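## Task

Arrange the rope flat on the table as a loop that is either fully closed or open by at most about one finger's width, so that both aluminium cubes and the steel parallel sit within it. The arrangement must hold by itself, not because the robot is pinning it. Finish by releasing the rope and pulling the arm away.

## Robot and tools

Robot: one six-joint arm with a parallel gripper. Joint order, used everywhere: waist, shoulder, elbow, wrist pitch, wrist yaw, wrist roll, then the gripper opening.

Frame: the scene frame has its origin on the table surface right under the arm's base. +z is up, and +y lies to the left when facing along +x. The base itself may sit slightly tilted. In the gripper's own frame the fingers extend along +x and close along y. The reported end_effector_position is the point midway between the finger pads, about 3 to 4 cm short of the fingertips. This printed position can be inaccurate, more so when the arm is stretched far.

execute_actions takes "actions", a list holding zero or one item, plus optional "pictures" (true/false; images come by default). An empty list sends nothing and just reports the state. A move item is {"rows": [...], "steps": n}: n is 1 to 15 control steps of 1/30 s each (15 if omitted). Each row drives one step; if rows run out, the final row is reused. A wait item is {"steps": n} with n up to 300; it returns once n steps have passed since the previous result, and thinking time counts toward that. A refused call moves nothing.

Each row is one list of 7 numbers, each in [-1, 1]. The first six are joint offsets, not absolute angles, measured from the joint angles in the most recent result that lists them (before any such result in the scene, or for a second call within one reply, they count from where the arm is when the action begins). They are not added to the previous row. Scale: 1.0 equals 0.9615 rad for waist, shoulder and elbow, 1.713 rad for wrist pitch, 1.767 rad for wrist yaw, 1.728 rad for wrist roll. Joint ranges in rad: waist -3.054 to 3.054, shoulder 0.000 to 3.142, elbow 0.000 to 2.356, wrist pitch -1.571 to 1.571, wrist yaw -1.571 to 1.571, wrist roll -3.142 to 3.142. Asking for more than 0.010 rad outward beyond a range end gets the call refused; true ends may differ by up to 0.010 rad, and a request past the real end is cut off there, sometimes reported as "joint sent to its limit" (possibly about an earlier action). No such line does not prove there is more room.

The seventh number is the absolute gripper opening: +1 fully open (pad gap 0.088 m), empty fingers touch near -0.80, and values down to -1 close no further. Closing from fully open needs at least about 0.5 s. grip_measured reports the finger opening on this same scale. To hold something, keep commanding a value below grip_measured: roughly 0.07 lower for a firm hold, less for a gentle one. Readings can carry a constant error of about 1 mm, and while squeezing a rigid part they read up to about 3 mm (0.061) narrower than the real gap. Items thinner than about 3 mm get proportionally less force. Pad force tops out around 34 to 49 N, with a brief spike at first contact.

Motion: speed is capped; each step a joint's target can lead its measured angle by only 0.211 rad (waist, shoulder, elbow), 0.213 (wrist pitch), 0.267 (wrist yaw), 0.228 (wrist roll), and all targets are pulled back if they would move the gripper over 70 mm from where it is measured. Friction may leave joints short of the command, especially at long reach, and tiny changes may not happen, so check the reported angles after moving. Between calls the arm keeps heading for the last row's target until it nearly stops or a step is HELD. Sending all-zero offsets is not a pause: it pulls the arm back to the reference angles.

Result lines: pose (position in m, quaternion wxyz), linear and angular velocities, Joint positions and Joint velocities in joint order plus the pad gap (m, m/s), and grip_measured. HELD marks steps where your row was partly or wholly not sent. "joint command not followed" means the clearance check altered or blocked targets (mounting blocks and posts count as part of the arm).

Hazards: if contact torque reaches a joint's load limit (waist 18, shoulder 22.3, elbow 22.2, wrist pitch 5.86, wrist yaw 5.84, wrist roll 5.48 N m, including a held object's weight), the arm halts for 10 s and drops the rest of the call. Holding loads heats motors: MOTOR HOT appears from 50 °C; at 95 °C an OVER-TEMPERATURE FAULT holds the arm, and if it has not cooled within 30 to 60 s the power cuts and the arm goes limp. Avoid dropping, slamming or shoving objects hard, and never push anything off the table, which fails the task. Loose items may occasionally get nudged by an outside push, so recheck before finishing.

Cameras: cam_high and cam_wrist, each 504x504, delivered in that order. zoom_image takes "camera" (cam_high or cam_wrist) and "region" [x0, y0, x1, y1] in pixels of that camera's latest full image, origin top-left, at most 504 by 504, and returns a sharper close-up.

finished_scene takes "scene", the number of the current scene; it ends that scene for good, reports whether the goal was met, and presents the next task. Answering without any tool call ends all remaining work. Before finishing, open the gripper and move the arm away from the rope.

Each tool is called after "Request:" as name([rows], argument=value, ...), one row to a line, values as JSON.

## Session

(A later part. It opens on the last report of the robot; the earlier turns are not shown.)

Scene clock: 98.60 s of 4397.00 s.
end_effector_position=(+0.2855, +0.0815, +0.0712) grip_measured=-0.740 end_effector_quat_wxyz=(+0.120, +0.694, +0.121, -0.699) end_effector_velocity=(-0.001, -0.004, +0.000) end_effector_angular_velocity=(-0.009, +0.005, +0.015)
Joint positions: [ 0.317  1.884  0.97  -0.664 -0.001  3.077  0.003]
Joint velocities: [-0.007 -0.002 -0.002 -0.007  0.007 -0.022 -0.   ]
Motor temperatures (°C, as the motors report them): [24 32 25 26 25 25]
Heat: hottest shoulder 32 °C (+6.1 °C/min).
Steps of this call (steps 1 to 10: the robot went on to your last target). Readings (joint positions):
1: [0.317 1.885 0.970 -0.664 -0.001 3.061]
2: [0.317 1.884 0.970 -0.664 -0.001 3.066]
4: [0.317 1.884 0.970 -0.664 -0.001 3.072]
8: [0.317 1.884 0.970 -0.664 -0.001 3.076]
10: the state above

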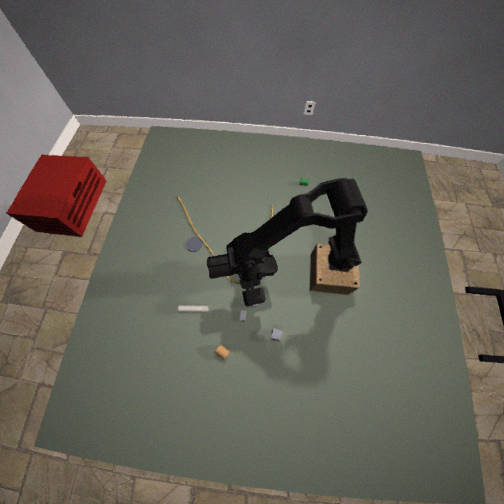

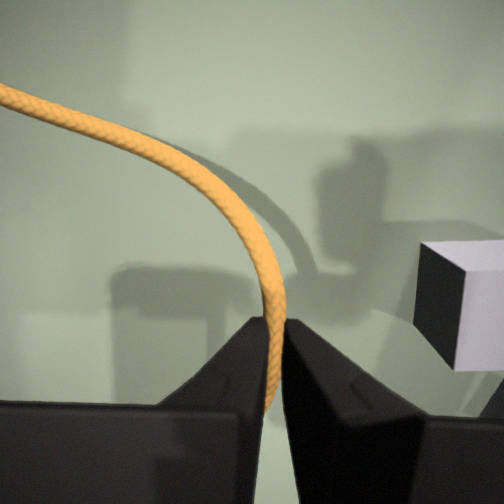

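Request:
execute_actions([
  {"rows":[[0,0.06,-0.04,0.06,0,0,-1]],"steps":10},
], pictures=false)

Request:
execute_actions([
  {"rows":[[0,0,0,0,0,0,0.2]],"steps":12},
], pictures=false)

Request:
execute_actions([
  {"rows":[[0,-0.15,0.07,-0.14,0,0,0.2]],"steps":10},
], pictures=false)

Request:
execute_actions([
  {"rows":[[-1,0.14,0.19,-0.03,0,-1,0.2]]},
], pictures=false)

Request:
execute_actions([
  {"steps":15},
], pictures=false)

Request:
execute_actions([
  {"rows":[[-0.09,0,0,0,0,-0.32,0.2]]},
])

Scene clock: 106.60 s of 4397.00 s.
end_effector_position=(+0.2891, +0.0825, +0.0522) grip_measured=-0.740 end_effector_quat_wxyz=(+0.119, +0.702, +0.121, -0.692) end_effector_velocity=(+0.005, +0.002, -0.001) end_effector_angular_velocity=(+0.015, -0.029, +0.020)
Joint positions: [ 0.317  1.932  0.94  -0.565 -0.001  3.077  0.003]
Joint velocities: [-0.002 -0.002 -0.007  0.037 -0.007 -0.022  0.   ]
Motor temperatures (°C, as the motors report them): [24 32 25 26 25 25]
Heat: hottest shoulder 32 °C (+6.1 °C/min).
Steps of this call (steps 1 to 30: the robot went on to your last target; steps 31 to 90: nothing new was sent; then 4.67 s passed at rest; steps 91 to 100: all 10 steps of this action). Readings (joint positions):
91: [0.317 1.889 0.965 -0.645 -0.001 3.077]
92: [0.317 1.897 0.959 -0.611 -0.001 3.077]
94: [0.317 1.918 0.952 -0.583 -0.001 3.077]
98: [0.317 1.932 0.940 -0.569 -0.001 3.077]
100: the state above

Scene clock: 107.00 s of 4397.00 s.
end_effector_position=(+0.2892, +0.0826, +0.0522) grip_measured=+0.184 end_effector_quat_wxyz=(+0.119, +0.702, +0.121, -0.692) end_effector_velocity=(-0.005, -0.001, +0.000) end_effector_angular_velocity=(+0.001, +0.023, +0.005)
Joint positions: [ 0.317  1.932  0.94  -0.564 -0.001  3.077  0.048]
Joint velocities: [-0.002 -0.002 -0.002 -0.022 -0.007 -0.007  0.009]
Motor temperatures (°C, as the motors report them): [24 32 25 26 25 25]
Heat: hottest shoulder 32 °C (+6.0 °C/min).
Steps of this call (steps 1 to 12: all 12 steps of this action). Readings (joint positions):
1: [0.317 1.932 0.940 -0.564 -0.001 3.077]
2: [0.317 1.932 0.940 -0.564 -0.001 3.077]
4: [0.317 1.932 0.940 -0.564 -0.001 3.077]
8: [0.317 1.932 0.940 -0.564 -0.001 3.077]
12: the state above

Scene clock: 107.33 s of 4397.00 s.
end_effector_position=(+0.2795, +0.0798, +0.1045) grip_measured=+0.198 end_effector_quat_wxyz=(+0.120, +0.692, +0.120, -0.701) end_effector_velocity=(-0.027, -0.006, +0.000) end_effector_angular_velocity=(-0.027, +0.122, +0.024)
Joint positions: [ 0.317  1.791  1.006 -0.798 -0.001  3.077  0.049]
Joint velocities: [ 0.002 -0.002 -0.002 -0.125 -0.007 -0.022  0.   ]
Motor temperatures (°C, as the motors report them): [24 32 25 26 25 25]
Heat: hottest shoulder 32 °C (+6.1 °C/min).
Steps of this call (steps 1 to 10: all 10 steps of this action). Readings (joint positions):
1: [0.317 1.917 0.950 -0.602 -0.001 3.077]
2: [0.317 1.896 0.959 -0.677 -0.001 3.077]
4: [0.317 1.834 0.972 -0.751 -0.001 3.077]
8: [0.317 1.791 1.006 -0.787 -0.001 3.077]
10: the state above

Scene clock: 107.83 s of 4397.00 s.
end_effector_position=(+0.2756, -0.1816, +0.1068) grip_measured=+0.198 end_effector_quat_wxyz=(+0.163, +0.686, +0.167, -0.689) end_effector_velocity=(-0.313, -0.471, +0.000) end_effector_angular_velocity=(-0.054, +0.041, +0.381)
Joint positions: [-0.544  1.915  1.183 -0.845 -0.001  2.086  0.049]
Joint velocities: [-1.678 -0.002 -0.002 -0.007  0.081 -2.059  0.   ]
Motor temperatures (°C, as the motors report them): [24 32 25 26 25 25]
Heat: hottest shoulder 32 °C (+6.0 °C/min).
Steps of this call (steps 1 to 15: all 15 steps of this action). Readings (joint positions):
1: [0.302 1.810 1.026 -0.824 -0.011 3.032]
2: [0.259 1.837 1.063 -0.836 -0.013 2.967]
4: [0.147 1.887 1.133 -0.825 -0.008 2.836]
8: [-0.105 1.907 1.180 -0.841 -0.004 2.563]
15: the state above

Scene clock: 108.33 s of 4397.00 s.
end_effector_position=(+0.2552, -0.2083, +0.1069) grip_measured=+0.198 end_effector_quat_wxyz=(+0.365, +0.602, +0.371, -0.605) end_effector_velocity=(-0.000, +0.001, +0.001) end_effector_angular_velocity=(+0.009, -0.004, +0.151)
Joint positions: [-0.645  1.915  1.183 -0.848  0.002  1.364  0.049]
Joint velocities: [-0.002 -0.002  0.002 -0.007 -0.007 -0.154 -0.   ]
Motor temperatures (°C, as the motors report them): [24 32 25 26 25 25]
Heat: hottest shoulder 32 °C (+6.1 °C/min).
Steps of this call (steps 1 to 15: the robot went on to your last target). Readings (joint positions):
1: [-0.593 1.915 1.183 -0.846 0.003 2.018]
2: [-0.627 1.915 1.183 -0.847 0.005 1.950]
4: [-0.653 1.915 1.183 -0.848 0.005 1.813]
8: [-0.646 1.915 1.183 -0.848 0.002 1.539]
15: the state above

Scene clock: 108.83 s of 4397.00 s.
end_effector_position=(+0.2359, -0.2298, +0.1069) grip_measured=+0.198 end_effector_quat_wxyz=(+0.492, +0.504, +0.499, -0.505) end_effector_velocity=(-0.004, +0.006, -0.001) end_effector_angular_velocity=(+0.025, +0.014, +0.068)
Joint positions: [-0.733  1.915  1.183 -0.849  0.002  0.817  0.049]
Joint velocities: [ 0.002 -0.002 -0.007 -0.022 -0.007 -0.066 -0.   ]
Motor temperatures (°C, as the motors report them): [24 32 25 26 25 25]
Heat: hottest shoulder 32 °C (+6.0 °C/min).
Steps of this call (steps 1 to 15: all 15 steps of this action). Readings (joint positions):
1: [-0.651 1.915 1.183 -0.849 -0.003 1.308]
2: [-0.668 1.915 1.183 -0.849 -0.004 1.236]
4: [-0.708 1.915 1.183 -0.849 -0.000 1.101]
8: [-0.734 1.915 1.183 -0.849 0.002 0.881]
15: the state above

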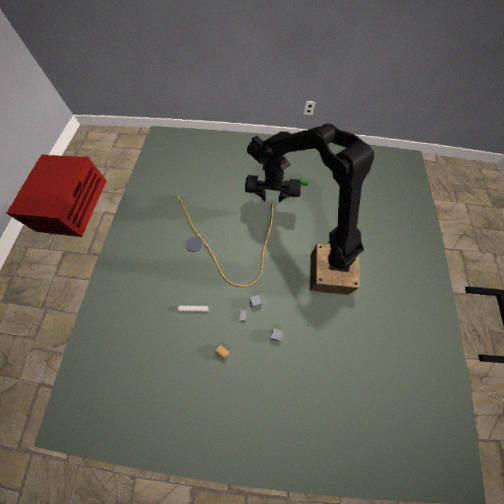

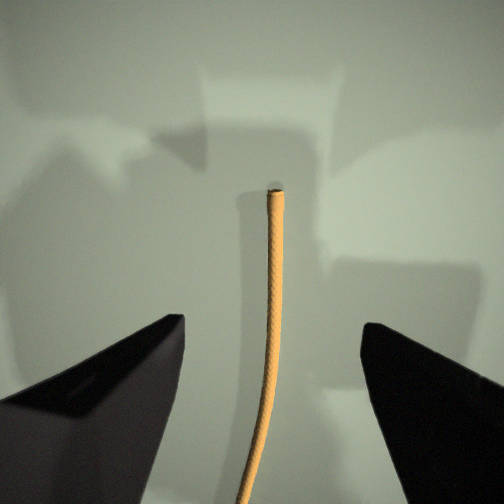

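Request:
execute_actions([
  {"rows":[[0,0.18,-0.11,0.155,0,0,0.2]]},
], pictures=false)

Request:
execute_actions([
  {"rows":[[0,0,0,0,0,0,-1]]},
], pictures=false)

Scene clock: 113.23 s of 4397.00 s.
end_effector_position=(+0.2408, -0.2349, +0.0407) grip_measured=+0.198 end_effector_quat_wxyz=(+0.500, +0.506, +0.490, -0.504) end_effector_velocity=(+0.006, -0.005, +0.000) end_effector_angular_velocity=(-0.020, -0.031, +0.005)
Joint positions: [-0.734  2.068  1.094 -0.583 -0.001  0.817  0.049]
Joint velocities: [-0.002 -0.002 -0.002  0.037 -0.007 -0.007  0.   ]
Motor temperatures (°C, as the motors report them): [24 32 25 26 25 25]
Heat: hottest shoulder 32 °C (+6.1 °C/min).
Steps of this call (steps 1 to 15: the robot went on to your last target; steps 16 to 90: nothing new was sent; then 0.90 s passed at rest; steps 91 to 105: all 15 steps of this action). Readings (joint positions):
91: [-0.733 1.934 1.170 -0.813 0.002 0.813]
92: [-0.733 1.957 1.155 -0.734 0.002 0.813]
94: [-0.733 2.027 1.129 -0.644 0.002 0.813]
98: [-0.735 2.062 1.096 -0.589 -0.000 0.817]
105: the state above

Scene clock: 113.73 s of 4397.00 s.
end_effector_position=(+0.2415, -0.2349, +0.0412) grip_measured=-0.739 end_effector_quat_wxyz=(+0.501, +0.506, +0.489, -0.504) end_effector_velocity=(-0.003, +0.001, +0.000) end_effector_angular_velocity=(+0.010, +0.000, +0.000)
Joint positions: [-0.734  2.066  1.094 -0.582 -0.003  0.817  0.003]
Joint velocities: [-0.007 -0.002 -0.002 -0.007 -0.007 -0.007 -0.   ]
Motor temperatures (°C, as the motors report them): [24 32 25 26 25 25]
Heat: hottest shoulder 32 °C (+6.1 °C/min).
Steps of this call (steps 1 to 15: all 15 steps of this action). Readings (joint positions):
1: [-0.734 2.068 1.094 -0.582 -0.001 0.817]
2: [-0.734 2.068 1.094 -0.581 -0.003 0.817]
4: [-0.734 2.068 1.094 -0.581 -0.003 0.817]
8: [-0.734 2.068 1.094 -0.581 -0.003 0.817]
15: the state above

Request:
execute_actions([
  {"rows":[[0,-0.08,0.03,-0.06,0,0,-1]],"steps":8},
], pictures=false)

Request:
execute_actions([
  {"rows":[[0.37,0.3,0.47,-0.1,0,-0.47,-1]]},
], pictures=false)

Request:
execute_actions([
  {"steps":10},
], pictures=false)

Request:
execute_actions([
  {"rows":[[0,0,0,0,0,0,0.2]],"steps":12},
], pictures=false)

Request:
execute_actions([
  {"rows":[[0,-0.15,0,-0.08,0,0,0.2]],"steps":12},
])

Scene clock: 120.07 s of 4397.00 s.
end_effector_position=(+0.2398, -0.2332, +0.0669) grip_measured=-0.739 end_effector_quat_wxyz=(+0.500, +0.506, +0.490, -0.504) end_effector_velocity=(+0.003, -0.003, +0.022) end_effector_angular_velocity=(-0.007, -0.017, +0.020)
Joint positions: [-0.734  1.998  1.117 -0.676 -0.003  0.817  0.003]
Joint velocities: [-0.002 -0.051  0.032 -0.066 -0.007 -0.022 -0.   ]
Motor temperatures (°C, as the motors report them): [24 32 25 26 25 25]
Heat: hottest shoulder 32 °C (+6.0 °C/min).
Steps of this call (steps 1 to 15: the robot went on to your last target; steps 16 to 90: nothing new was sent; then 3.07 s passed at rest; steps 91 to 98: all 8 steps of this action). Readings (joint positions):
91: [-0.734 2.058 1.098 -0.599 -0.003 0.817]
92: [-0.734 2.048 1.101 -0.633 -0.003 0.817]
94: [-0.734 2.022 1.102 -0.663 -0.003 0.817]
98: the state above

Scene clock: 120.57 s of 4397.00 s.
end_effector_position=(+0.3844, -0.1662, +0.0662) grip_measured=-0.739 end_effector_quat_wxyz=(+0.696, +0.157, +0.683, -0.156) end_effector_velocity=(-0.042, -0.035, -0.019) end_effector_angular_velocity=(+0.065, +0.111, +0.249)
Joint positions: [-0.371  2.269  1.562 -0.846 -0.005  0.037  0.003]
Joint velocities: [-0.125  0.046 -0.002 -0.081 -0.022 -0.374  0.   ]
Motor temperatures (°C, as the motors report them): [24 32 25 26 25 25]
Heat: hottest shoulder 32 °C (+6.1 °C/min).
Steps of this call (steps 1 to 15: all 15 steps of this action). Readings (joint positions):
1: [-0.721 2.025 1.148 -0.729 0.007 0.771]
2: [-0.685 2.066 1.202 -0.766 0.010 0.711]
4: [-0.590 2.162 1.307 -0.788 0.005 0.601]
8: [-0.416 2.261 1.479 -0.830 -0.003 0.355]
15: the state above

Scene clock: 120.90 s of 4397.00 s.
end_effector_position=(+0.3825, -0.1692, +0.0647) grip_measured=-0.739 end_effector_quat_wxyz=(+0.696, +0.150, +0.686, -0.149) end_effector_velocity=(-0.006, +0.000, +0.000) end_effector_angular_velocity=(+0.002, +0.023, +0.005)
Joint positions: [-0.379  2.273  1.562 -0.847 -0.005  0.008  0.003]
Joint velocities: [-0.002 -0.002 -0.002 -0.022  0.007 -0.007 -0.   ]
Motor temperatures (°C, as the motors report them): [24 32 25 26 25 25]
Heat: hottest shoulder 32 °C (+6.0 °C/min).
Steps of this call (steps 1 to 10: the robot went on to your last target). Readings (joint positions):
1: [-0.375 2.271 1.562 -0.847 -0.005 0.028]
2: [-0.377 2.272 1.562 -0.847 -0.005 0.021]
4: [-0.379 2.273 1.562 -0.847 -0.005 0.014]
8: [-0.379 2.273 1.562 -0.847 -0.005 0.009]
10: the state above

Scene clock: 121.30 s of 4397.00 s.
end_effector_position=(+0.3825, -0.1692, +0.0647) grip_measured=+0.184 end_effector_quat_wxyz=(+0.696, +0.150, +0.686, -0.149) end_effector_velocity=(-0.002, +0.001, +0.000) end_effector_angular_velocity=(+0.010, +0.004, -0.010)
Joint positions: [-0.379  2.273  1.562 -0.847 -0.005  0.008  0.048]
Joint velocities: [-0.002 -0.002 -0.002 -0.007 -0.007  0.007  0.009]
Motor temperatures (°C, as the motors report them): [24 32 25 26 25 25]
Heat: hottest shoulder 32 °C (+6.1 °C/min).
Steps of this call (steps 1 to 12: all 12 steps of this action). Readings (joint positions):
1: [-0.379 2.273 1.562 -0.847 -0.005 0.008]
2: [-0.379 2.273 1.562 -0.847 -0.005 0.008]
4: [-0.379 2.273 1.562 -0.847 -0.005 0.008]
8: [-0.379 2.273 1.562 -0.847 -0.005 0.008]
12: the state above

Scene clock: 121.70 s of 4397.00 s.
end_effector_position=(+0.3700, -0.1637, +0.1228) grip_measured=+0.198 end_effector_quat_wxyz=(+0.701, +0.149, +0.681, -0.150) end_effector_velocity=(-0.009, -0.000, +0.000) end_effector_angular_velocity=(+0.008, +0.036, -0.000)
Joint positions: [-0.379  2.126  1.566 -0.983 -0.005  0.008  0.049]
Joint velocities: [-0.007 -0.002 -0.002 -0.037  0.007 -0.007 -0.   ]
Motor temperatures (°C, as the motors report them): [24 32 25 26 25 25]
Heat: hottest shoulder 32 °C (+6.1 °C/min).
Steps of this call (steps 1 to 12: all 12 steps of this action). Readings (joint positions):
1: [-0.379 2.258 1.562 -0.863 -0.005 0.008]
2: [-0.379 2.241 1.560 -0.915 -0.005 0.008]
4: [-0.379 2.192 1.556 -0.958 -0.005 0.008]
8: [-0.379 2.127 1.566 -0.974 -0.005 0.008]
12: the state above

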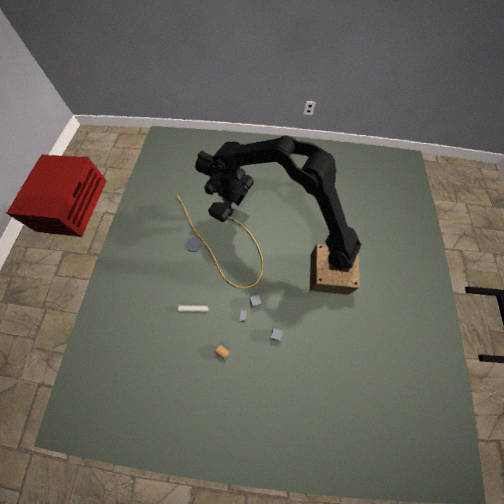

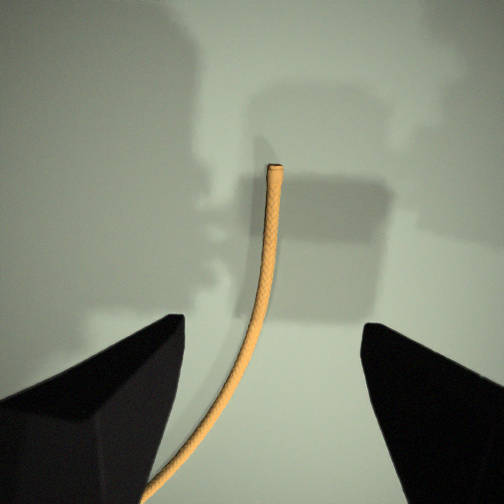

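Request:
execute_actions([
  {"rows":[[0.09,0.345,0.4,0.18,0,0.4,0.4]]},
], pictures=false)

Request:
execute_actions([
  {"steps":10},
])

Scene clock: 126.97 s of 4397.00 s.
end_effector_position=(+0.5184, -0.1764, +0.0975) grip_measured=+0.397 end_effector_quat_wxyz=(+0.741, +0.361, +0.474, -0.311) end_effector_velocity=(+0.025, -0.031, +0.033) end_effector_angular_velocity=(+0.022, -0.154, -0.195)
Joint positions: [-0.29   2.441  1.935 -0.677 -0.004  0.683  0.058]
Joint velocities: [-0.042 -0.002  0.085  0.051 -0.007  0.168  0.   ]
Motor temperatures (°C, as the motors report them): [24 33 25 26 25 25]
Heat: hottest shoulder 33 °C (+6.1 °C/min).
Steps of this call (steps 1 to 15: the robot went on to your last target; steps 16 to 90: nothing new was sent; then 1.77 s passed at rest; steps 91 to 105: all 15 steps of this action). Readings (joint positions):
91: [-0.376 2.146 1.583 -0.979 -0.003 0.044]
92: [-0.367 2.178 1.622 -0.923 -0.003 0.097]
94: [-0.340 2.269 1.724 -0.814 -0.003 0.203]
98: [-0.293 2.417 1.896 -0.701 -0.004 0.473]
105: the state above

Scene clock: 127.30 s of 4397.00 s.
end_effector_position=(+0.5193, -0.1780, +0.0989) grip_measured=+0.398 end_effector_quat_wxyz=(+0.739, +0.367, +0.469, -0.314) end_effector_velocity=(+0.002, -0.001, +0.003) end_effector_angular_velocity=(-0.000, -0.013, +0.007)
Joint positions: [-0.292  2.441  1.939 -0.676 -0.004  0.696  0.058]
Joint velocities: [-0.002 -0.002  0.002  0.007 -0.007 -0.007  0.   ]
Motor temperatures (°C, as the motors report them): [24 33 25 26 25 25]
Heat: hottest shoulder 33 °C (+6.0 °C/min).
Steps of this call (steps 1 to 10: the robot went on to your last target). Readings (joint positions):
1: [-0.291 2.441 1.938 -0.676 -0.004 0.687]
2: [-0.292 2.441 1.939 -0.676 -0.004 0.690]
4: [-0.292 2.441 1.939 -0.676 -0.004 0.694]
8: [-0.292 2.441 1.939 -0.676 -0.004 0.696]
10: the state above

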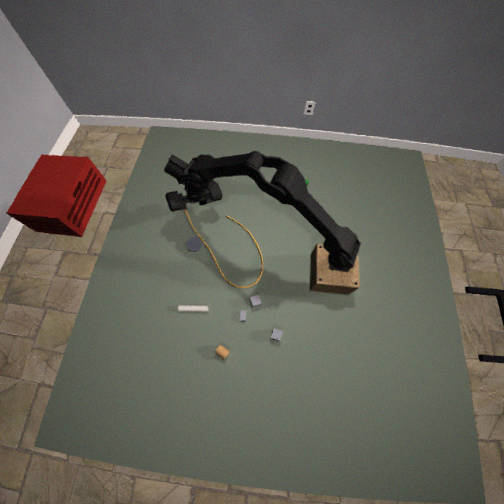

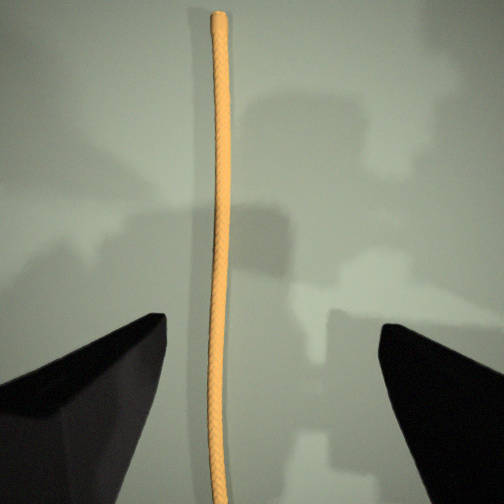

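Request:
execute_actions([
  {"rows":[[0.025,0.235,0.165,0.04,0,0,0.4]]},
], pictures=false)

Request:
execute_actions([
  {"steps":8},
])

Scene clock: 141.23 s of 4397.00 s.
end_effector_position=(+0.5548, -0.1787, +0.0634) grip_measured=+0.398 end_effector_quat_wxyz=(+0.757, +0.359, +0.453, -0.305) end_effector_velocity=(-0.006, -0.004, -0.001) end_effector_angular_velocity=(-0.003, +0.024, -0.004)
Joint positions: [-0.271  2.608  2.091 -0.614  0.006  0.692  0.058]
Joint velocities: [-0.007 -0.002 -0.002 -0.022  0.007 -0.007  0.   ]
Motor temperatures (°C, as the motors report them): [24 35 26 26 25 25]
Heat: hottest shoulder 35 °C (+6.1 °C/min).
TORQUE FAULT: the external load on joint 2 (shoulder) reached its load limit, and the arm stopped for 10 seconds. The arm's remaining commands of this call were not run. The arm holds where it stopped, with its grip as last carried out, and accepts commands again: back off and push less far. The arm stops again, at the same cost, whenever a joint's load reaches its limit.
The stop began at step 97 of this call (marked STOPPED below). From that step on the arm followed nothing that you had sent. 9 steps, steps kept back included, did not run and will not run. Nothing is kept back now, and the robot has no last target.
Steps of this call (steps 1 to 30: the robot went on to your last target; steps 31 to 90: nothing new was sent; then 0.70 s passed at rest; steps 91 to 96: the first 6 steps of this action; steps 97 to 397: the stop). Readings (joint positions):
91: [-0.292 2.472 1.965 -0.681 -0.004 0.697]
92: [-0.289 2.513 2.016 -0.637 -0.004 0.697]
94: [-0.281 2.584 2.077 -0.609 -0.004 0.697]
97: [-0.268 2.609 2.090 -0.607 0.006 0.692] STOPPED
98: [-0.265 2.604 2.093 -0.606 0.006 0.692]
397: the state above

Scene clock: 141.27 s of 4397.00 s.
end_effector_position=(+0.5548, -0.1787, +0.0634) grip_measured=+0.398 end_effector_quat_wxyz=(+0.757, +0.359, +0.453, -0.305) end_effector_velocity=(-0.001, +0.002, -0.000) end_effector_angular_velocity=(+0.012, +0.004, +0.027)
Joint positions: [-0.271  2.608  2.091 -0.614  0.006  0.692  0.058]
Joint velocities: [-0.002 -0.002 -0.002 -0.007 -0.022 -0.022 -0.   ]
Motor temperatures (°C, as the motors report them): [24 35 26 26 25 25]
Heat: hottest shoulder 35 °C (+6.1 °C/min).
A stop began in an earlier call of the same reply, so what this call sent did not run. Send another action.
Steps of this call (step 1: nothing new was sent). Readings (joint positions):
1: the state above

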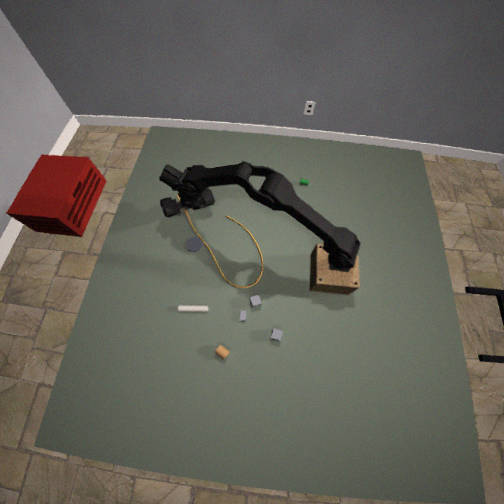

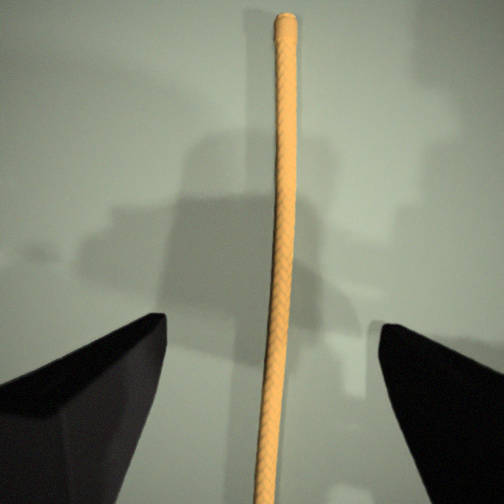

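Touched the table. Close here.

Request:
execute_actions([
  {"rows":[[0,-0.01,0,0,0,0,-1]]},
], pictures=false)

Request:
execute_actions([
  {"rows":[[0,-0.08,0,0,0,0,-1]],"steps":10},
])

Scene clock: 144.63 s of 4397.00 s.
end_effector_position=(+0.5548, -0.1787, +0.0634) grip_measured=-0.779 end_effector_quat_wxyz=(+0.757, +0.359, +0.453, -0.305) end_effector_velocity=(-0.005, -0.002, +0.001) end_effector_angular_velocity=(+0.014, +0.013, -0.011)
Joint positions: [-0.271  2.608  2.091 -0.614  0.006  0.692  0.001]
Joint velocities: [-0.007 -0.007 -0.002 -0.022 -0.007  0.007 -0.   ]
Motor temperatures (°C, as the motors report them): [24 36 26 26 25 25]
Heat: hottest shoulder 36 °C (+7.1 °C/min).
Steps of this call (steps 1 to 86: nothing new was sent; steps 87 to 101: all 15 steps of this action). Readings (joint positions):
87: [-0.271 2.608 2.091 -0.614 0.006 0.692]
88: [-0.271 2.608 2.091 -0.614 0.006 0.692]
90: [-0.271 2.608 2.091 -0.614 0.006 0.692]
94: [-0.271 2.608 2.091 -0.614 0.006 0.692]
101: the state above

Scene clock: 144.97 s of 4397.00 s.
end_effector_position=(+0.5628, -0.1813, +0.1051) grip_measured=-0.779 end_effector_quat_wxyz=(+0.777, +0.361, +0.423, -0.297) end_effector_velocity=(-0.000, -0.003, +0.014) end_effector_angular_velocity=(-0.022, -0.011, +0.013)
Joint positions: [-0.271  2.535  2.091 -0.612  0.006  0.692  0.001]
Joint velocities: [-0.002 -0.027 -0.002 -0.007  0.007 -0.022 -0.   ]
Motor temperatures (°C, as the motors report them): [24 36 26 26 25 25]
Heat: hottest shoulder 36 °C (+7.0 °C/min).
Steps of this call (steps 1 to 10: all 10 steps of this action). Readings (joint positions):
1: [-0.271 2.602 2.091 -0.614 0.006 0.692]
2: [-0.271 2.596 2.091 -0.618 0.006 0.692]
4: [-0.271 2.579 2.091 -0.617 0.006 0.692]
8: [-0.271 2.542 2.091 -0.612 0.006 0.692]
10: the state above

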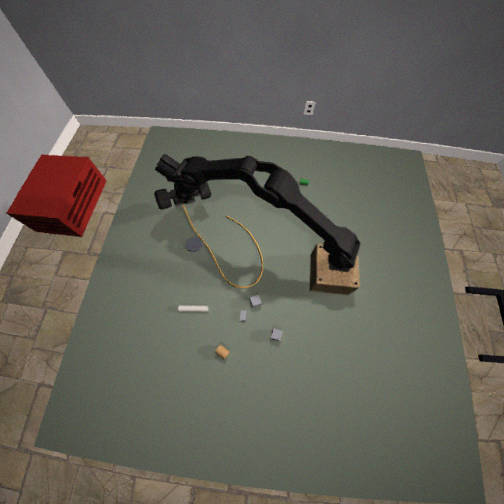

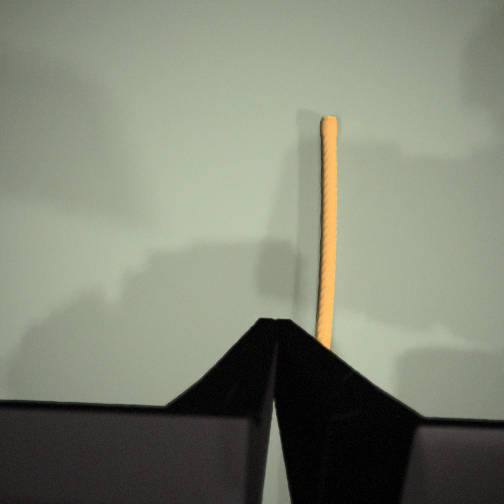

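Request:
execute_actions([
  {"rows":[[-0.03,0.085,0,0,0,0,-1]],"steps":12},
], pictures=false)

Request:
execute_actions([
  {"rows":[[-0.03,-0.14,-0.29,0.063,0,0,-1]]},
], pictures=false)

Request:
execute_actions([
  {"rows":[[-0.04,-0.14,-0.28,0.08,0,0,-1]]},
])

Scene clock: 151.03 s of 4397.00 s.
end_effector_position=(+0.5495, -0.1968, +0.0637) grip_measured=-0.779 end_effector_quat_wxyz=(+0.752, +0.366, +0.446, -0.317) end_effector_velocity=(+0.012, +0.004, +0.005) end_effector_angular_velocity=(-0.008, -0.052, +0.009)
Joint positions: [-0.303  2.61   2.095 -0.613  0.006  0.692  0.001]
Joint velocities: [ 0.012 -0.002 -0.002  0.051 -0.007  0.007 -0.   ]
Motor temperatures (°C, as the motors report them): [24 38 26 26 25 25]
Heat: hottest shoulder 38 °C (+8.1 °C/min).
Steps of this call (steps 1 to 15: the robot went on to your last target; steps 16 to 90: nothing new was sent; then 2.67 s passed at rest; steps 91 to 102: all 12 steps of this action). Readings (joint positions):
91: [-0.272 2.543 2.091 -0.613 0.006 0.692]
92: [-0.275 2.550 2.094 -0.609 0.006 0.692]
94: [-0.285 2.569 2.095 -0.609 0.006 0.692]
98: [-0.302 2.606 2.095 -0.614 0.006 0.692]
102: the state above

Scene clock: 151.53 s of 4397.00 s.
end_effector_position=(+0.5088, -0.1999, +0.0534) grip_measured=-0.779 end_effector_quat_wxyz=(+0.738, +0.373, +0.455, -0.331) end_effector_velocity=(-0.006, +0.002, -0.007) end_effector_angular_velocity=(+0.010, +0.015, +0.007)
Joint positions: [-0.334  2.489  1.832 -0.507  0.005  0.692  0.001]
Joint velocities: [-0.002 -0.002 -0.027  0.007 -0.007 -0.007 -0.   ]
Motor temperatures (°C, as the motors report them): [24 38 26 26 25 25]
Heat: hottest shoulder 38 °C (+7.1 °C/min).
Steps of this call (steps 1 to 15: all 15 steps of this action). Readings (joint positions):
1: [-0.304 2.589 2.058 -0.572 0.006 0.692]
2: [-0.306 2.559 1.998 -0.553 0.006 0.692]
4: [-0.316 2.511 1.905 -0.535 0.006 0.692]
8: [-0.334 2.496 1.842 -0.513 0.006 0.692]
15: the state above

Scene clock: 152.03 s of 4397.00 s.
end_effector_position=(+0.4672, -0.2055, +0.0482) grip_measured=-0.779 end_effector_quat_wxyz=(+0.732, +0.382, +0.447, -0.345) end_effector_velocity=(-0.000, -0.003, +0.001) end_effector_angular_velocity=(+0.006, -0.011, -0.011)
Joint positions: [-0.374  2.367  1.576 -0.371  0.003  0.692  0.001]
Joint velocities: [-0.007 -0.002 -0.002  0.007 -0.007  0.007 -0.   ]
Motor temperatures (°C, as the motors report them): [24 38 26 26 25 25]
Heat: hottest shoulder 38 °C (+7.1 °C/min).
Steps of this call (steps 1 to 15: all 15 steps of this action). Readings (joint positions):
1: [-0.335 2.471 1.797 -0.462 0.005 0.692]
2: [-0.340 2.442 1.736 -0.433 0.005 0.692]
4: [-0.354 2.392 1.642 -0.408 0.005 0.692]
8: [-0.376 2.373 1.587 -0.376 0.003 0.692]
15: the state above

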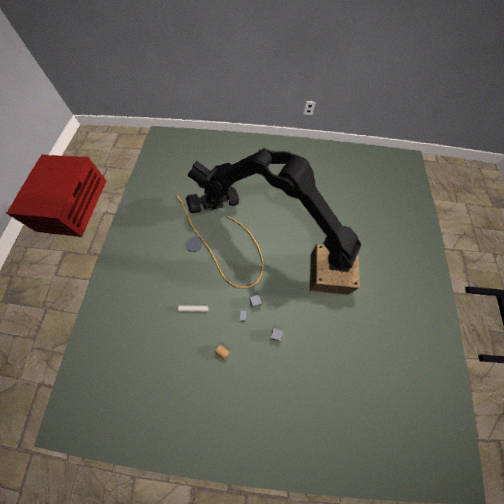

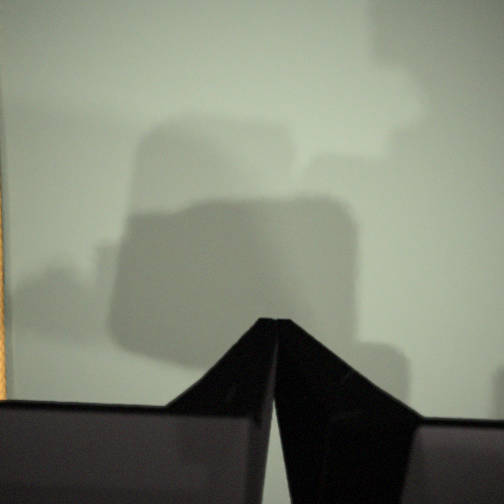

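Request:
execute_actions([
  {"rows":[[0,-0.12,0,0,0,0,0]],"steps":8},
], pictures=false)

Request:
execute_actions([
  {"rows":[[0.18,0.17,0.39,-0.31,0,0.03,0]]},
], pictures=false)

Request:
execute_actions([
  {"steps":8},
])

Scene clock: 160.53 s of 4397.00 s.
end_effector_position=(+0.4804, -0.2113, +0.1052) grip_measured=-0.062 end_effector_quat_wxyz=(+0.763, +0.383, +0.398, -0.334) end_effector_velocity=(+0.030, -0.013, +0.106) end_effector_angular_velocity=(-0.102, -0.208, +0.005)
Joint positions: [-0.374  2.254  1.577 -0.367  0.003  0.692  0.036]
Joint velocities: [ 0.002 -0.173  0.051  0.007  0.007 -0.007  0.042]
Motor temperatures (°C, as the motors report them): [24 40 26 26 25 25]
Heat: hottest shoulder 40 °C (+8.1 °C/min).
Steps of this call (steps 1 to 15: the robot went on to your last target; steps 16 to 90: nothing new was sent; then 5.23 s passed at rest; steps 91 to 98: all 8 steps of this action). Readings (joint positions):
91: [-0.374 2.354 1.576 -0.370 0.003 0.692]
92: [-0.374 2.342 1.572 -0.377 0.003 0.692]
94: [-0.374 2.309 1.570 -0.373 0.003 0.692]
98: the state above

Scene clock: 161.03 s of 4397.00 s.
end_effector_position=(+0.4937, -0.1197, +0.1059) grip_measured=-0.002 end_effector_quat_wxyz=(+0.695, +0.349, +0.546, -0.311) end_effector_velocity=(-0.035, -0.078, -0.007) end_effector_angular_velocity=(-0.005, +0.079, -0.156)
Joint positions: [-0.198  2.399  1.938 -0.891  0.001  0.741  0.039]
Joint velocities: [-0.159  0.007 -0.002 -0.066  0.022 -0.007 -0.   ]
Motor temperatures (°C, as the motors report them): [24 40 26 26 25 25]
Heat: hottest shoulder 40 °C (+8.1 °C/min).
Steps of this call (steps 1 to 15: all 15 steps of this action). Readings (joint positions):
1: [-0.368 2.265 1.607 -0.412 0.009 0.700]
2: [-0.351 2.288 1.657 -0.459 0.011 0.711]
4: [-0.293 2.348 1.769 -0.575 0.011 0.726]
8: [-0.187 2.399 1.904 -0.809 -0.000 0.737]
15: the state above

Scene clock: 161.30 s of 4397.00 s.
end_effector_position=(+0.4919, -0.1222, +0.1051) grip_measured=-0.002 end_effector_quat_wxyz=(+0.693, +0.350, +0.547, -0.314) end_effector_velocity=(-0.003, +0.008, -0.001) end_effector_angular_velocity=(+0.011, +0.020, +0.021)
Joint positions: [-0.204  2.401  1.939 -0.896  0.002  0.741  0.039]
Joint velocities: [ 0.012 -0.002 -0.002 -0.022 -0.007 -0.007 -0.   ]
Motor temperatures (°C, as the motors report them): [24 40 26 26 25 25]
Heat: hottest shoulder 40 °C (+8.0 °C/min).
Steps of this call (steps 1 to 8: the robot went on to your last target). Readings (joint positions):
1: [-0.203 2.400 1.938 -0.893 0.002 0.741]
2: [-0.206 2.400 1.938 -0.895 0.002 0.741]
4: [-0.206 2.401 1.938 -0.896 0.002 0.741]
8: the state above

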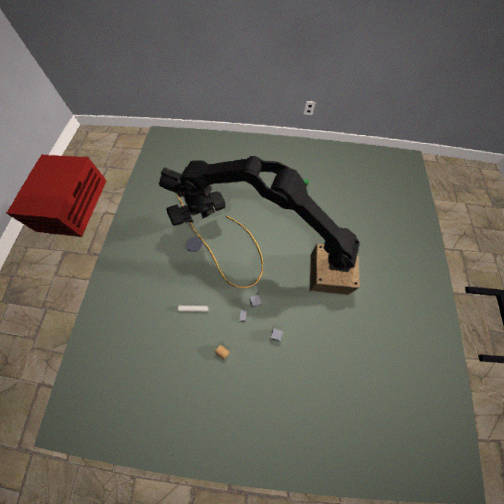

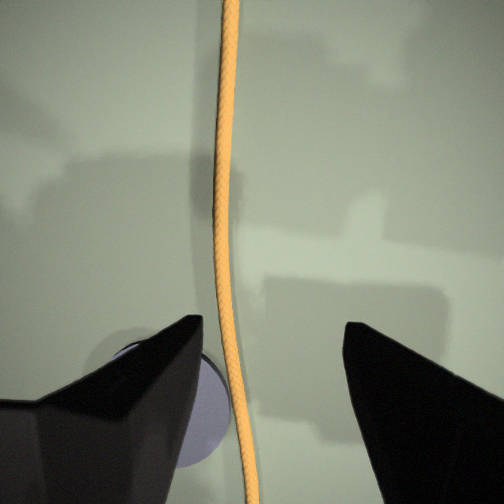

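Request:
execute_actions([
  {"rows":[[0,0.17,0.16,0.015,0,0,0]]},
])

Scene clock: 164.13 s of 4397.00 s.
end_effector_position=(+0.5185, -0.1283, +0.0706) grip_measured=-0.002 end_effector_quat_wxyz=(+0.697, +0.351, +0.542, -0.313) end_effector_velocity=(+0.011, -0.003, +0.012) end_effector_angular_velocity=(-0.009, -0.046, +0.021)
Joint positions: [-0.203  2.555  2.081 -0.871  0.002  0.741  0.039]
Joint velocities: [-0.002 -0.002  0.037  0.007 -0.007 -0.022  0.   ]
Motor temperatures (°C, as the motors report them): [24 40 27 26 25 25]
Heat: hottest shoulder 40 °C (+8.1 °C/min).
Steps of this call (steps 1 to 15: the robot went on to your last target; steps 16 to 70: nothing new was sent; steps 71 to 85: all 15 steps of this action). Readings (joint positions):
71: [-0.203 2.424 1.963 -0.911 0.002 0.741]
72: [-0.203 2.454 2.008 -0.888 0.002 0.741]
74: [-0.203 2.507 2.062 -0.865 0.002 0.741]
78: [-0.203 2.550 2.069 -0.873 0.002 0.741]
85: the state above

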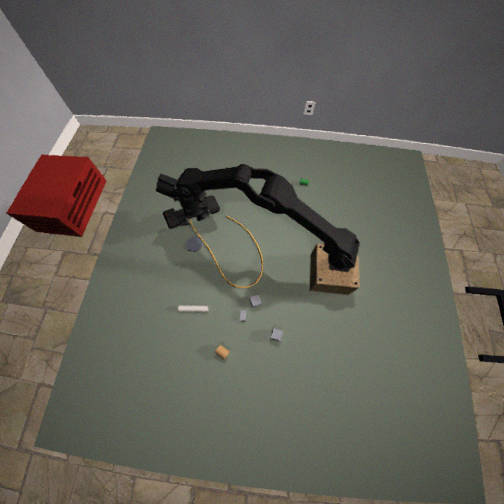

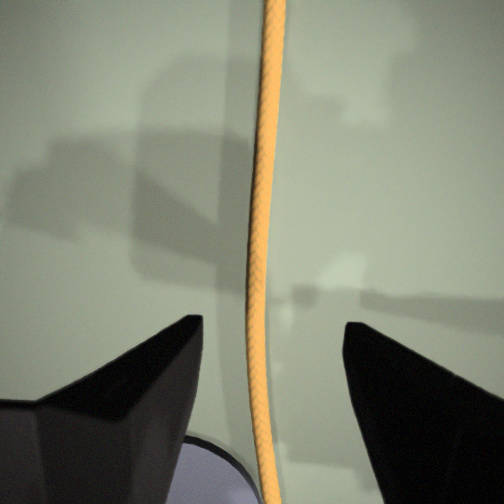

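Request:
execute_actions([
  {"rows":[[0,0.045,0,0.02,0,0,-0.3]],"steps":12},
], pictures=false)

Request:
execute_actions([
  {"rows":[[0,0,0,0,0,0,-1]],"steps":12},
], pictures=false)

Scene clock: 167.57 s of 4397.00 s.
end_effector_position=(+0.5215, -0.1291, +0.0571) grip_measured=-0.295 end_effector_quat_wxyz=(+0.698, +0.351, +0.541, -0.312) end_effector_velocity=(+0.001, -0.000, +0.001) end_effector_angular_velocity=(+0.004, -0.008, +0.006)
Joint positions: [-0.203  2.585  2.082 -0.838  0.002  0.741  0.025]
Joint velocities: [-0.002 -0.002 -0.002  0.007 -0.007 -0.007 -0.002]
Motor temperatures (°C, as the motors report them): [24 40 27 26 25 25]
Heat: hottest shoulder 40 °C (+8.0 °C/min).
Steps of this call (steps 1 to 15: the robot went on to your last target; steps 16 to 90: nothing new was sent; then 0.03 s passed at rest; steps 91 to 102: all 12 steps of this action). Readings (joint positions):
91: [-0.203 2.559 2.082 -0.867 0.002 0.741]
92: [-0.203 2.562 2.082 -0.853 0.002 0.741]
94: [-0.203 2.570 2.082 -0.845 0.002 0.741]
98: [-0.203 2.584 2.082 -0.841 0.002 0.741]
102: the state above

Scene clock: 167.97 s of 4397.00 s.
end_effector_position=(+0.5216, -0.1291, +0.0571) grip_measured=-0.779 end_effector_quat_wxyz=(+0.698, +0.351, +0.541, -0.312) end_effector_velocity=(+0.002, -0.001, +0.003) end_effector_angular_velocity=(+0.006, -0.014, -0.008)
Joint positions: [-0.203  2.585  2.082 -0.838  0.002  0.741  0.001]
Joint velocities: [-0.002 -0.007 -0.002  0.007 -0.007  0.007 -0.   ]
Motor temperatures (°C, as the motors report them): [24 40 27 26 25 25]
Heat: hottest shoulder 40 °C (+8.1 °C/min).
Steps of this call (steps 1 to 12: all 12 steps of this action). Readings (joint positions):
1: [-0.203 2.585 2.082 -0.838 0.002 0.741]
2: [-0.203 2.585 2.082 -0.838 0.002 0.741]
4: [-0.203 2.585 2.082 -0.838 0.002 0.741]
8: [-0.203 2.585 2.082 -0.838 0.002 0.741]
12: the state above

Lower a bit more.

Request:
execute_actions([
  {"rows":[[0,0,0,0,0,0,-0.3]],"steps":8},
], pictures=false)

Request:
execute_actions([
  {"rows":[[0,0.035,0,0.012,0,0,-0.3]],"steps":12},
], pictures=false)

Request:
execute_actions([
  {"rows":[[0,0,0,0,0,0,-1]],"steps":12},
], pictures=false)

Scene clock: 171.97 s of 4397.00 s.
end_effector_position=(+0.5216, -0.1291, +0.0571) grip_measured=-0.334 end_effector_quat_wxyz=(+0.698, +0.351, +0.541, -0.312) end_effector_velocity=(-0.005, -0.001, -0.001) end_effector_angular_velocity=(-0.007, +0.024, +0.017)
Joint positions: [-0.203  2.585  2.082 -0.838  0.002  0.741  0.023]
Joint velocities: [-0.002 -0.002 -0.002 -0.022  0.007 -0.022  0.019]
Motor temperatures (°C, as the motors report them): [24 41 27 26 25 25]
Heat: hottest shoulder 41 °C (+9.1 °C/min).
Steps of this call (steps 1 to 15: the robot went on to your last target; steps 16 to 90: nothing new was sent; then 0.73 s passed at rest; steps 91 to 98: all 8 steps of this action). Readings (joint positions):
91: [-0.203 2.585 2.082 -0.838 0.002 0.741]
92: [-0.203 2.585 2.082 -0.838 0.002 0.741]
94: [-0.203 2.585 2.082 -0.838 0.002 0.741]
98: the state above

Scene clock: 172.37 s of 4397.00 s.
end_effector_position=(+0.5243, -0.1298, +0.0520) grip_measured=-0.303 end_effector_quat_wxyz=(+0.701, +0.352, +0.537, -0.311) end_effector_velocity=(+0.001, -0.001, +0.001) end_effector_angular_velocity=(+0.003, -0.008, +0.006)
Joint positions: [-0.203  2.597  2.082 -0.817  0.002  0.741  0.024]
Joint velocities: [-0.002 -0.002 -0.002  0.007 -0.007 -0.007  0.   ]
Motor temperatures (°C, as the motors report them): [24 41 27 26 25 25]
Heat: hottest shoulder 41 °C (+9.1 °C/min).
Steps of this call (steps 1 to 12: all 12 steps of this action). Readings (joint positions):
1: [-0.203 2.587 2.082 -0.836 0.002 0.741]
2: [-0.203 2.589 2.082 -0.829 0.002 0.741]
4: [-0.203 2.593 2.082 -0.823 0.002 0.741]
8: [-0.203 2.596 2.082 -0.817 0.002 0.741]
12: the state above

Scene clock: 172.77 s of 4397.00 s.
end_effector_position=(+0.5243, -0.1298, +0.0520) grip_measured=-0.743 end_effector_quat_wxyz=(+0.701, +0.351, +0.537, -0.311) end_effector_velocity=(+0.001, -0.000, +0.001) end_effector_angular_velocity=(-0.010, -0.005, +0.008)
Joint positions: [-0.203  2.597  2.082 -0.817  0.002  0.741  0.003]
Joint velocities: [ 0.002 -0.002 -0.002  0.007  0.007 -0.007 -0.   ]
Motor temperatures (°C, as the motors report them): [24 41 27 26 25 25]
Heat: hottest shoulder 41 °C (+9.1 °C/min).
Steps of this call (steps 1 to 12: all 12 steps of this action). Readings (joint positions):
1: [-0.203 2.597 2.082 -0.817 0.002 0.741]
2: [-0.203 2.597 2.082 -0.817 0.002 0.741]
4: [-0.203 2.597 2.082 -0.817 0.002 0.741]
8: [-0.203 2.597 2.082 -0.817 0.002 0.741]
12: the state above

Request:
execute_actions([
  {"rows":[[0,-0.07,0,0,0,0,-1]],"steps":8},
], pictures=false)

Request:
execute_actions([
  {"rows":[[-0.23,-0.21,-0.4,-0.05,0,0.45,-1]]},
], pictures=false)

Request:
execute_actions([
  {"steps":8},
], pictures=false)

Request:
execute_actions([
  {"rows":[[0,0,0,0,0,0,0.2]],"steps":12},
], pictures=false)

Request:
execute_actions([
  {"rows":[[0,-0.25,0,-0.14,0,0,0.2]],"steps":15},
])

Scene clock: 179.07 s of 4397.00 s.
end_effector_position=(+0.5313, -0.1316, +0.0810) grip_measured=-0.743 end_effector_quat_wxyz=(+0.717, +0.355, +0.516, -0.305) end_effector_velocity=(+0.015, +0.000, +0.077) end_effector_angular_velocity=(-0.001, -0.143, +0.015)
Joint positions: [-0.203  2.542  2.082 -0.817  0.002  0.741  0.003]
Joint velocities: [-0.002 -0.149 -0.002 -0.007 -0.037 -0.007 -0.   ]
Motor temperatures (°C, as the motors report them): [24 42 27 26 25 25]
Heat: hottest shoulder 42 °C (+10.1 °C/min).
Steps of this call (steps 1 to 15: the robot went on to your last target; steps 16 to 90: nothing new was sent; then 3.03 s passed at rest; steps 91 to 98: all 8 steps of this action). Readings (joint positions):
91: [-0.203 2.591 2.082 -0.817 0.002 0.741]
92: [-0.203 2.587 2.082 -0.819 0.002 0.741]
94: [-0.203 2.573 2.082 -0.819 0.002 0.741]
98: the state above

Scene clock: 179.57 s of 4397.00 s.
end_effector_position=(+0.3937, -0.2023, +0.0648) grip_measured=-0.742 end_effector_quat_wxyz=(+0.403, +0.588, +0.388, -0.584) end_effector_velocity=(+0.054, +0.070, +0.017) end_effector_angular_velocity=(-0.002, -0.103, -0.234)
Joint positions: [-0.434  2.354  1.708 -0.903  0.005  1.48   0.003]
Joint velocities: [ 0.183 -0.042 -0.002  0.051 -0.037  0.418  0.   ]
Motor temperatures (°C, as the motors report them): [24 42 27 26 25 25]
Heat: hottest shoulder 42 °C (+10.0 °C/min).
Steps of this call (steps 1 to 15: all 15 steps of this action). Readings (joint positions):
1: [-0.208 2.524 2.067 -0.813 -0.002 0.767]
2: [-0.221 2.501 2.035 -0.833 -0.004 0.805]
4: [-0.271 2.451 1.964 -0.858 -0.004 0.890]
8: [-0.404 2.362 1.792 -0.893 0.003 1.135]
15: the state above

Scene clock: 179.83 s of 4397.00 s.
end_effector_position=(+0.3965, -0.1975, +0.0657) grip_measured=-0.742 end_effector_quat_wxyz=(+0.397, +0.593, +0.381, -0.587) end_effector_velocity=(-0.005, -0.005, +0.000) end_effector_angular_velocity=(-0.003, +0.010, -0.034)
Joint positions: [-0.422  2.352  1.708 -0.903  0.004  1.515  0.003]
Joint velocities: [-0.012 -0.002 -0.002 -0.007  0.007  0.022 -0.   ]
Motor temperatures (°C, as the motors report them): [24 42 27 26 25 25]
Heat: hottest shoulder 42 °C (+10.2 °C/min).
Steps of this call (steps 1 to 8: the robot went on to your last target). Readings (joint positions):
1: [-0.428 2.353 1.708 -0.903 0.005 1.492]
2: [-0.424 2.352 1.708 -0.903 0.004 1.500]
4: [-0.420 2.352 1.708 -0.903 0.004 1.508]
8: the state above

Scene clock: 180.23 s of 4397.00 s.
end_effector_position=(+0.3965, -0.1975, +0.0657) grip_measured=+0.184 end_effector_quat_wxyz=(+0.397, +0.593, +0.381, -0.587) end_effector_velocity=(-0.004, -0.003, +0.000) end_effector_angular_velocity=(-0.003, +0.010, -0.000)
Joint positions: [-0.422  2.352  1.708 -0.903  0.004  1.515  0.048]
Joint velocities: [-0.007 -0.002 -0.002 -0.007  0.007 -0.007  0.009]
Motor temperatures (°C, as the motors report them): [24 42 27 26 25 25]
Heat: hottest shoulder 42 °C (+10.1 °C/min).
Steps of this call (steps 1 to 12: all 12 steps of this action). Readings (joint positions):
1: [-0.422 2.352 1.708 -0.903 0.004 1.515]
2: [-0.422 2.352 1.708 -0.903 0.004 1.515]
4: [-0.422 2.352 1.708 -0.903 0.004 1.515]
8: [-0.422 2.352 1.708 -0.903 0.004 1.515]
12: the state above

Scene clock: 180.73 s of 4397.00 s.
end_effector_position=(+0.3696, -0.1841, +0.1675) grip_measured=+0.198 end_effector_quat_wxyz=(+0.403, +0.596, +0.376, -0.584) end_effector_velocity=(-0.001, +0.003, +0.000) end_effector_angular_velocity=(+0.010, +0.003, +0.010)
Joint positions: [-0.422  2.105  1.716 -1.14   0.004  1.515  0.049]
Joint velocities: [ 0.002 -0.002 -0.002 -0.007 -0.007 -0.007 -0.   ]
Motor temperatures (°C, as the motors report them): [24 42 27 26 25 25]
Heat: hottest shoulder 42 °C (+10.0 °C/min).
Steps of this call (steps 1 to 15: all 15 steps of this action). Readings (joint positions):
1: [-0.422 2.335 1.708 -0.922 0.004 1.515]
2: [-0.422 2.314 1.705 -0.987 0.004 1.515]
4: [-0.422 2.244 1.697 -1.069 0.004 1.515]
8: [-0.422 2.115 1.713 -1.123 0.004 1.515]
15: the state above

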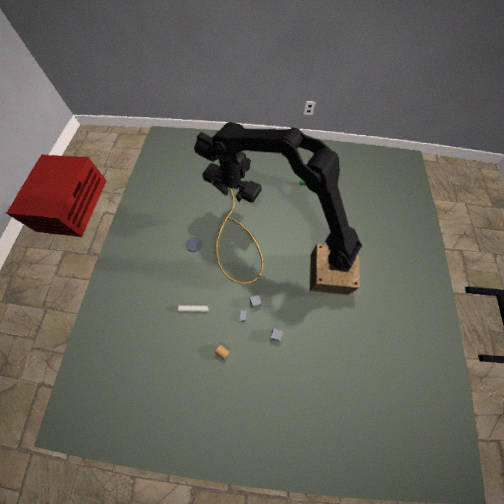

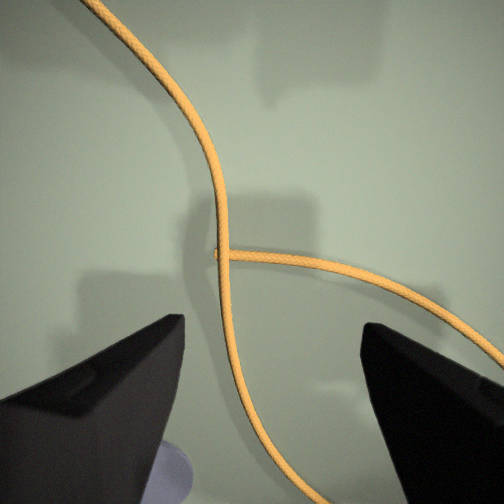

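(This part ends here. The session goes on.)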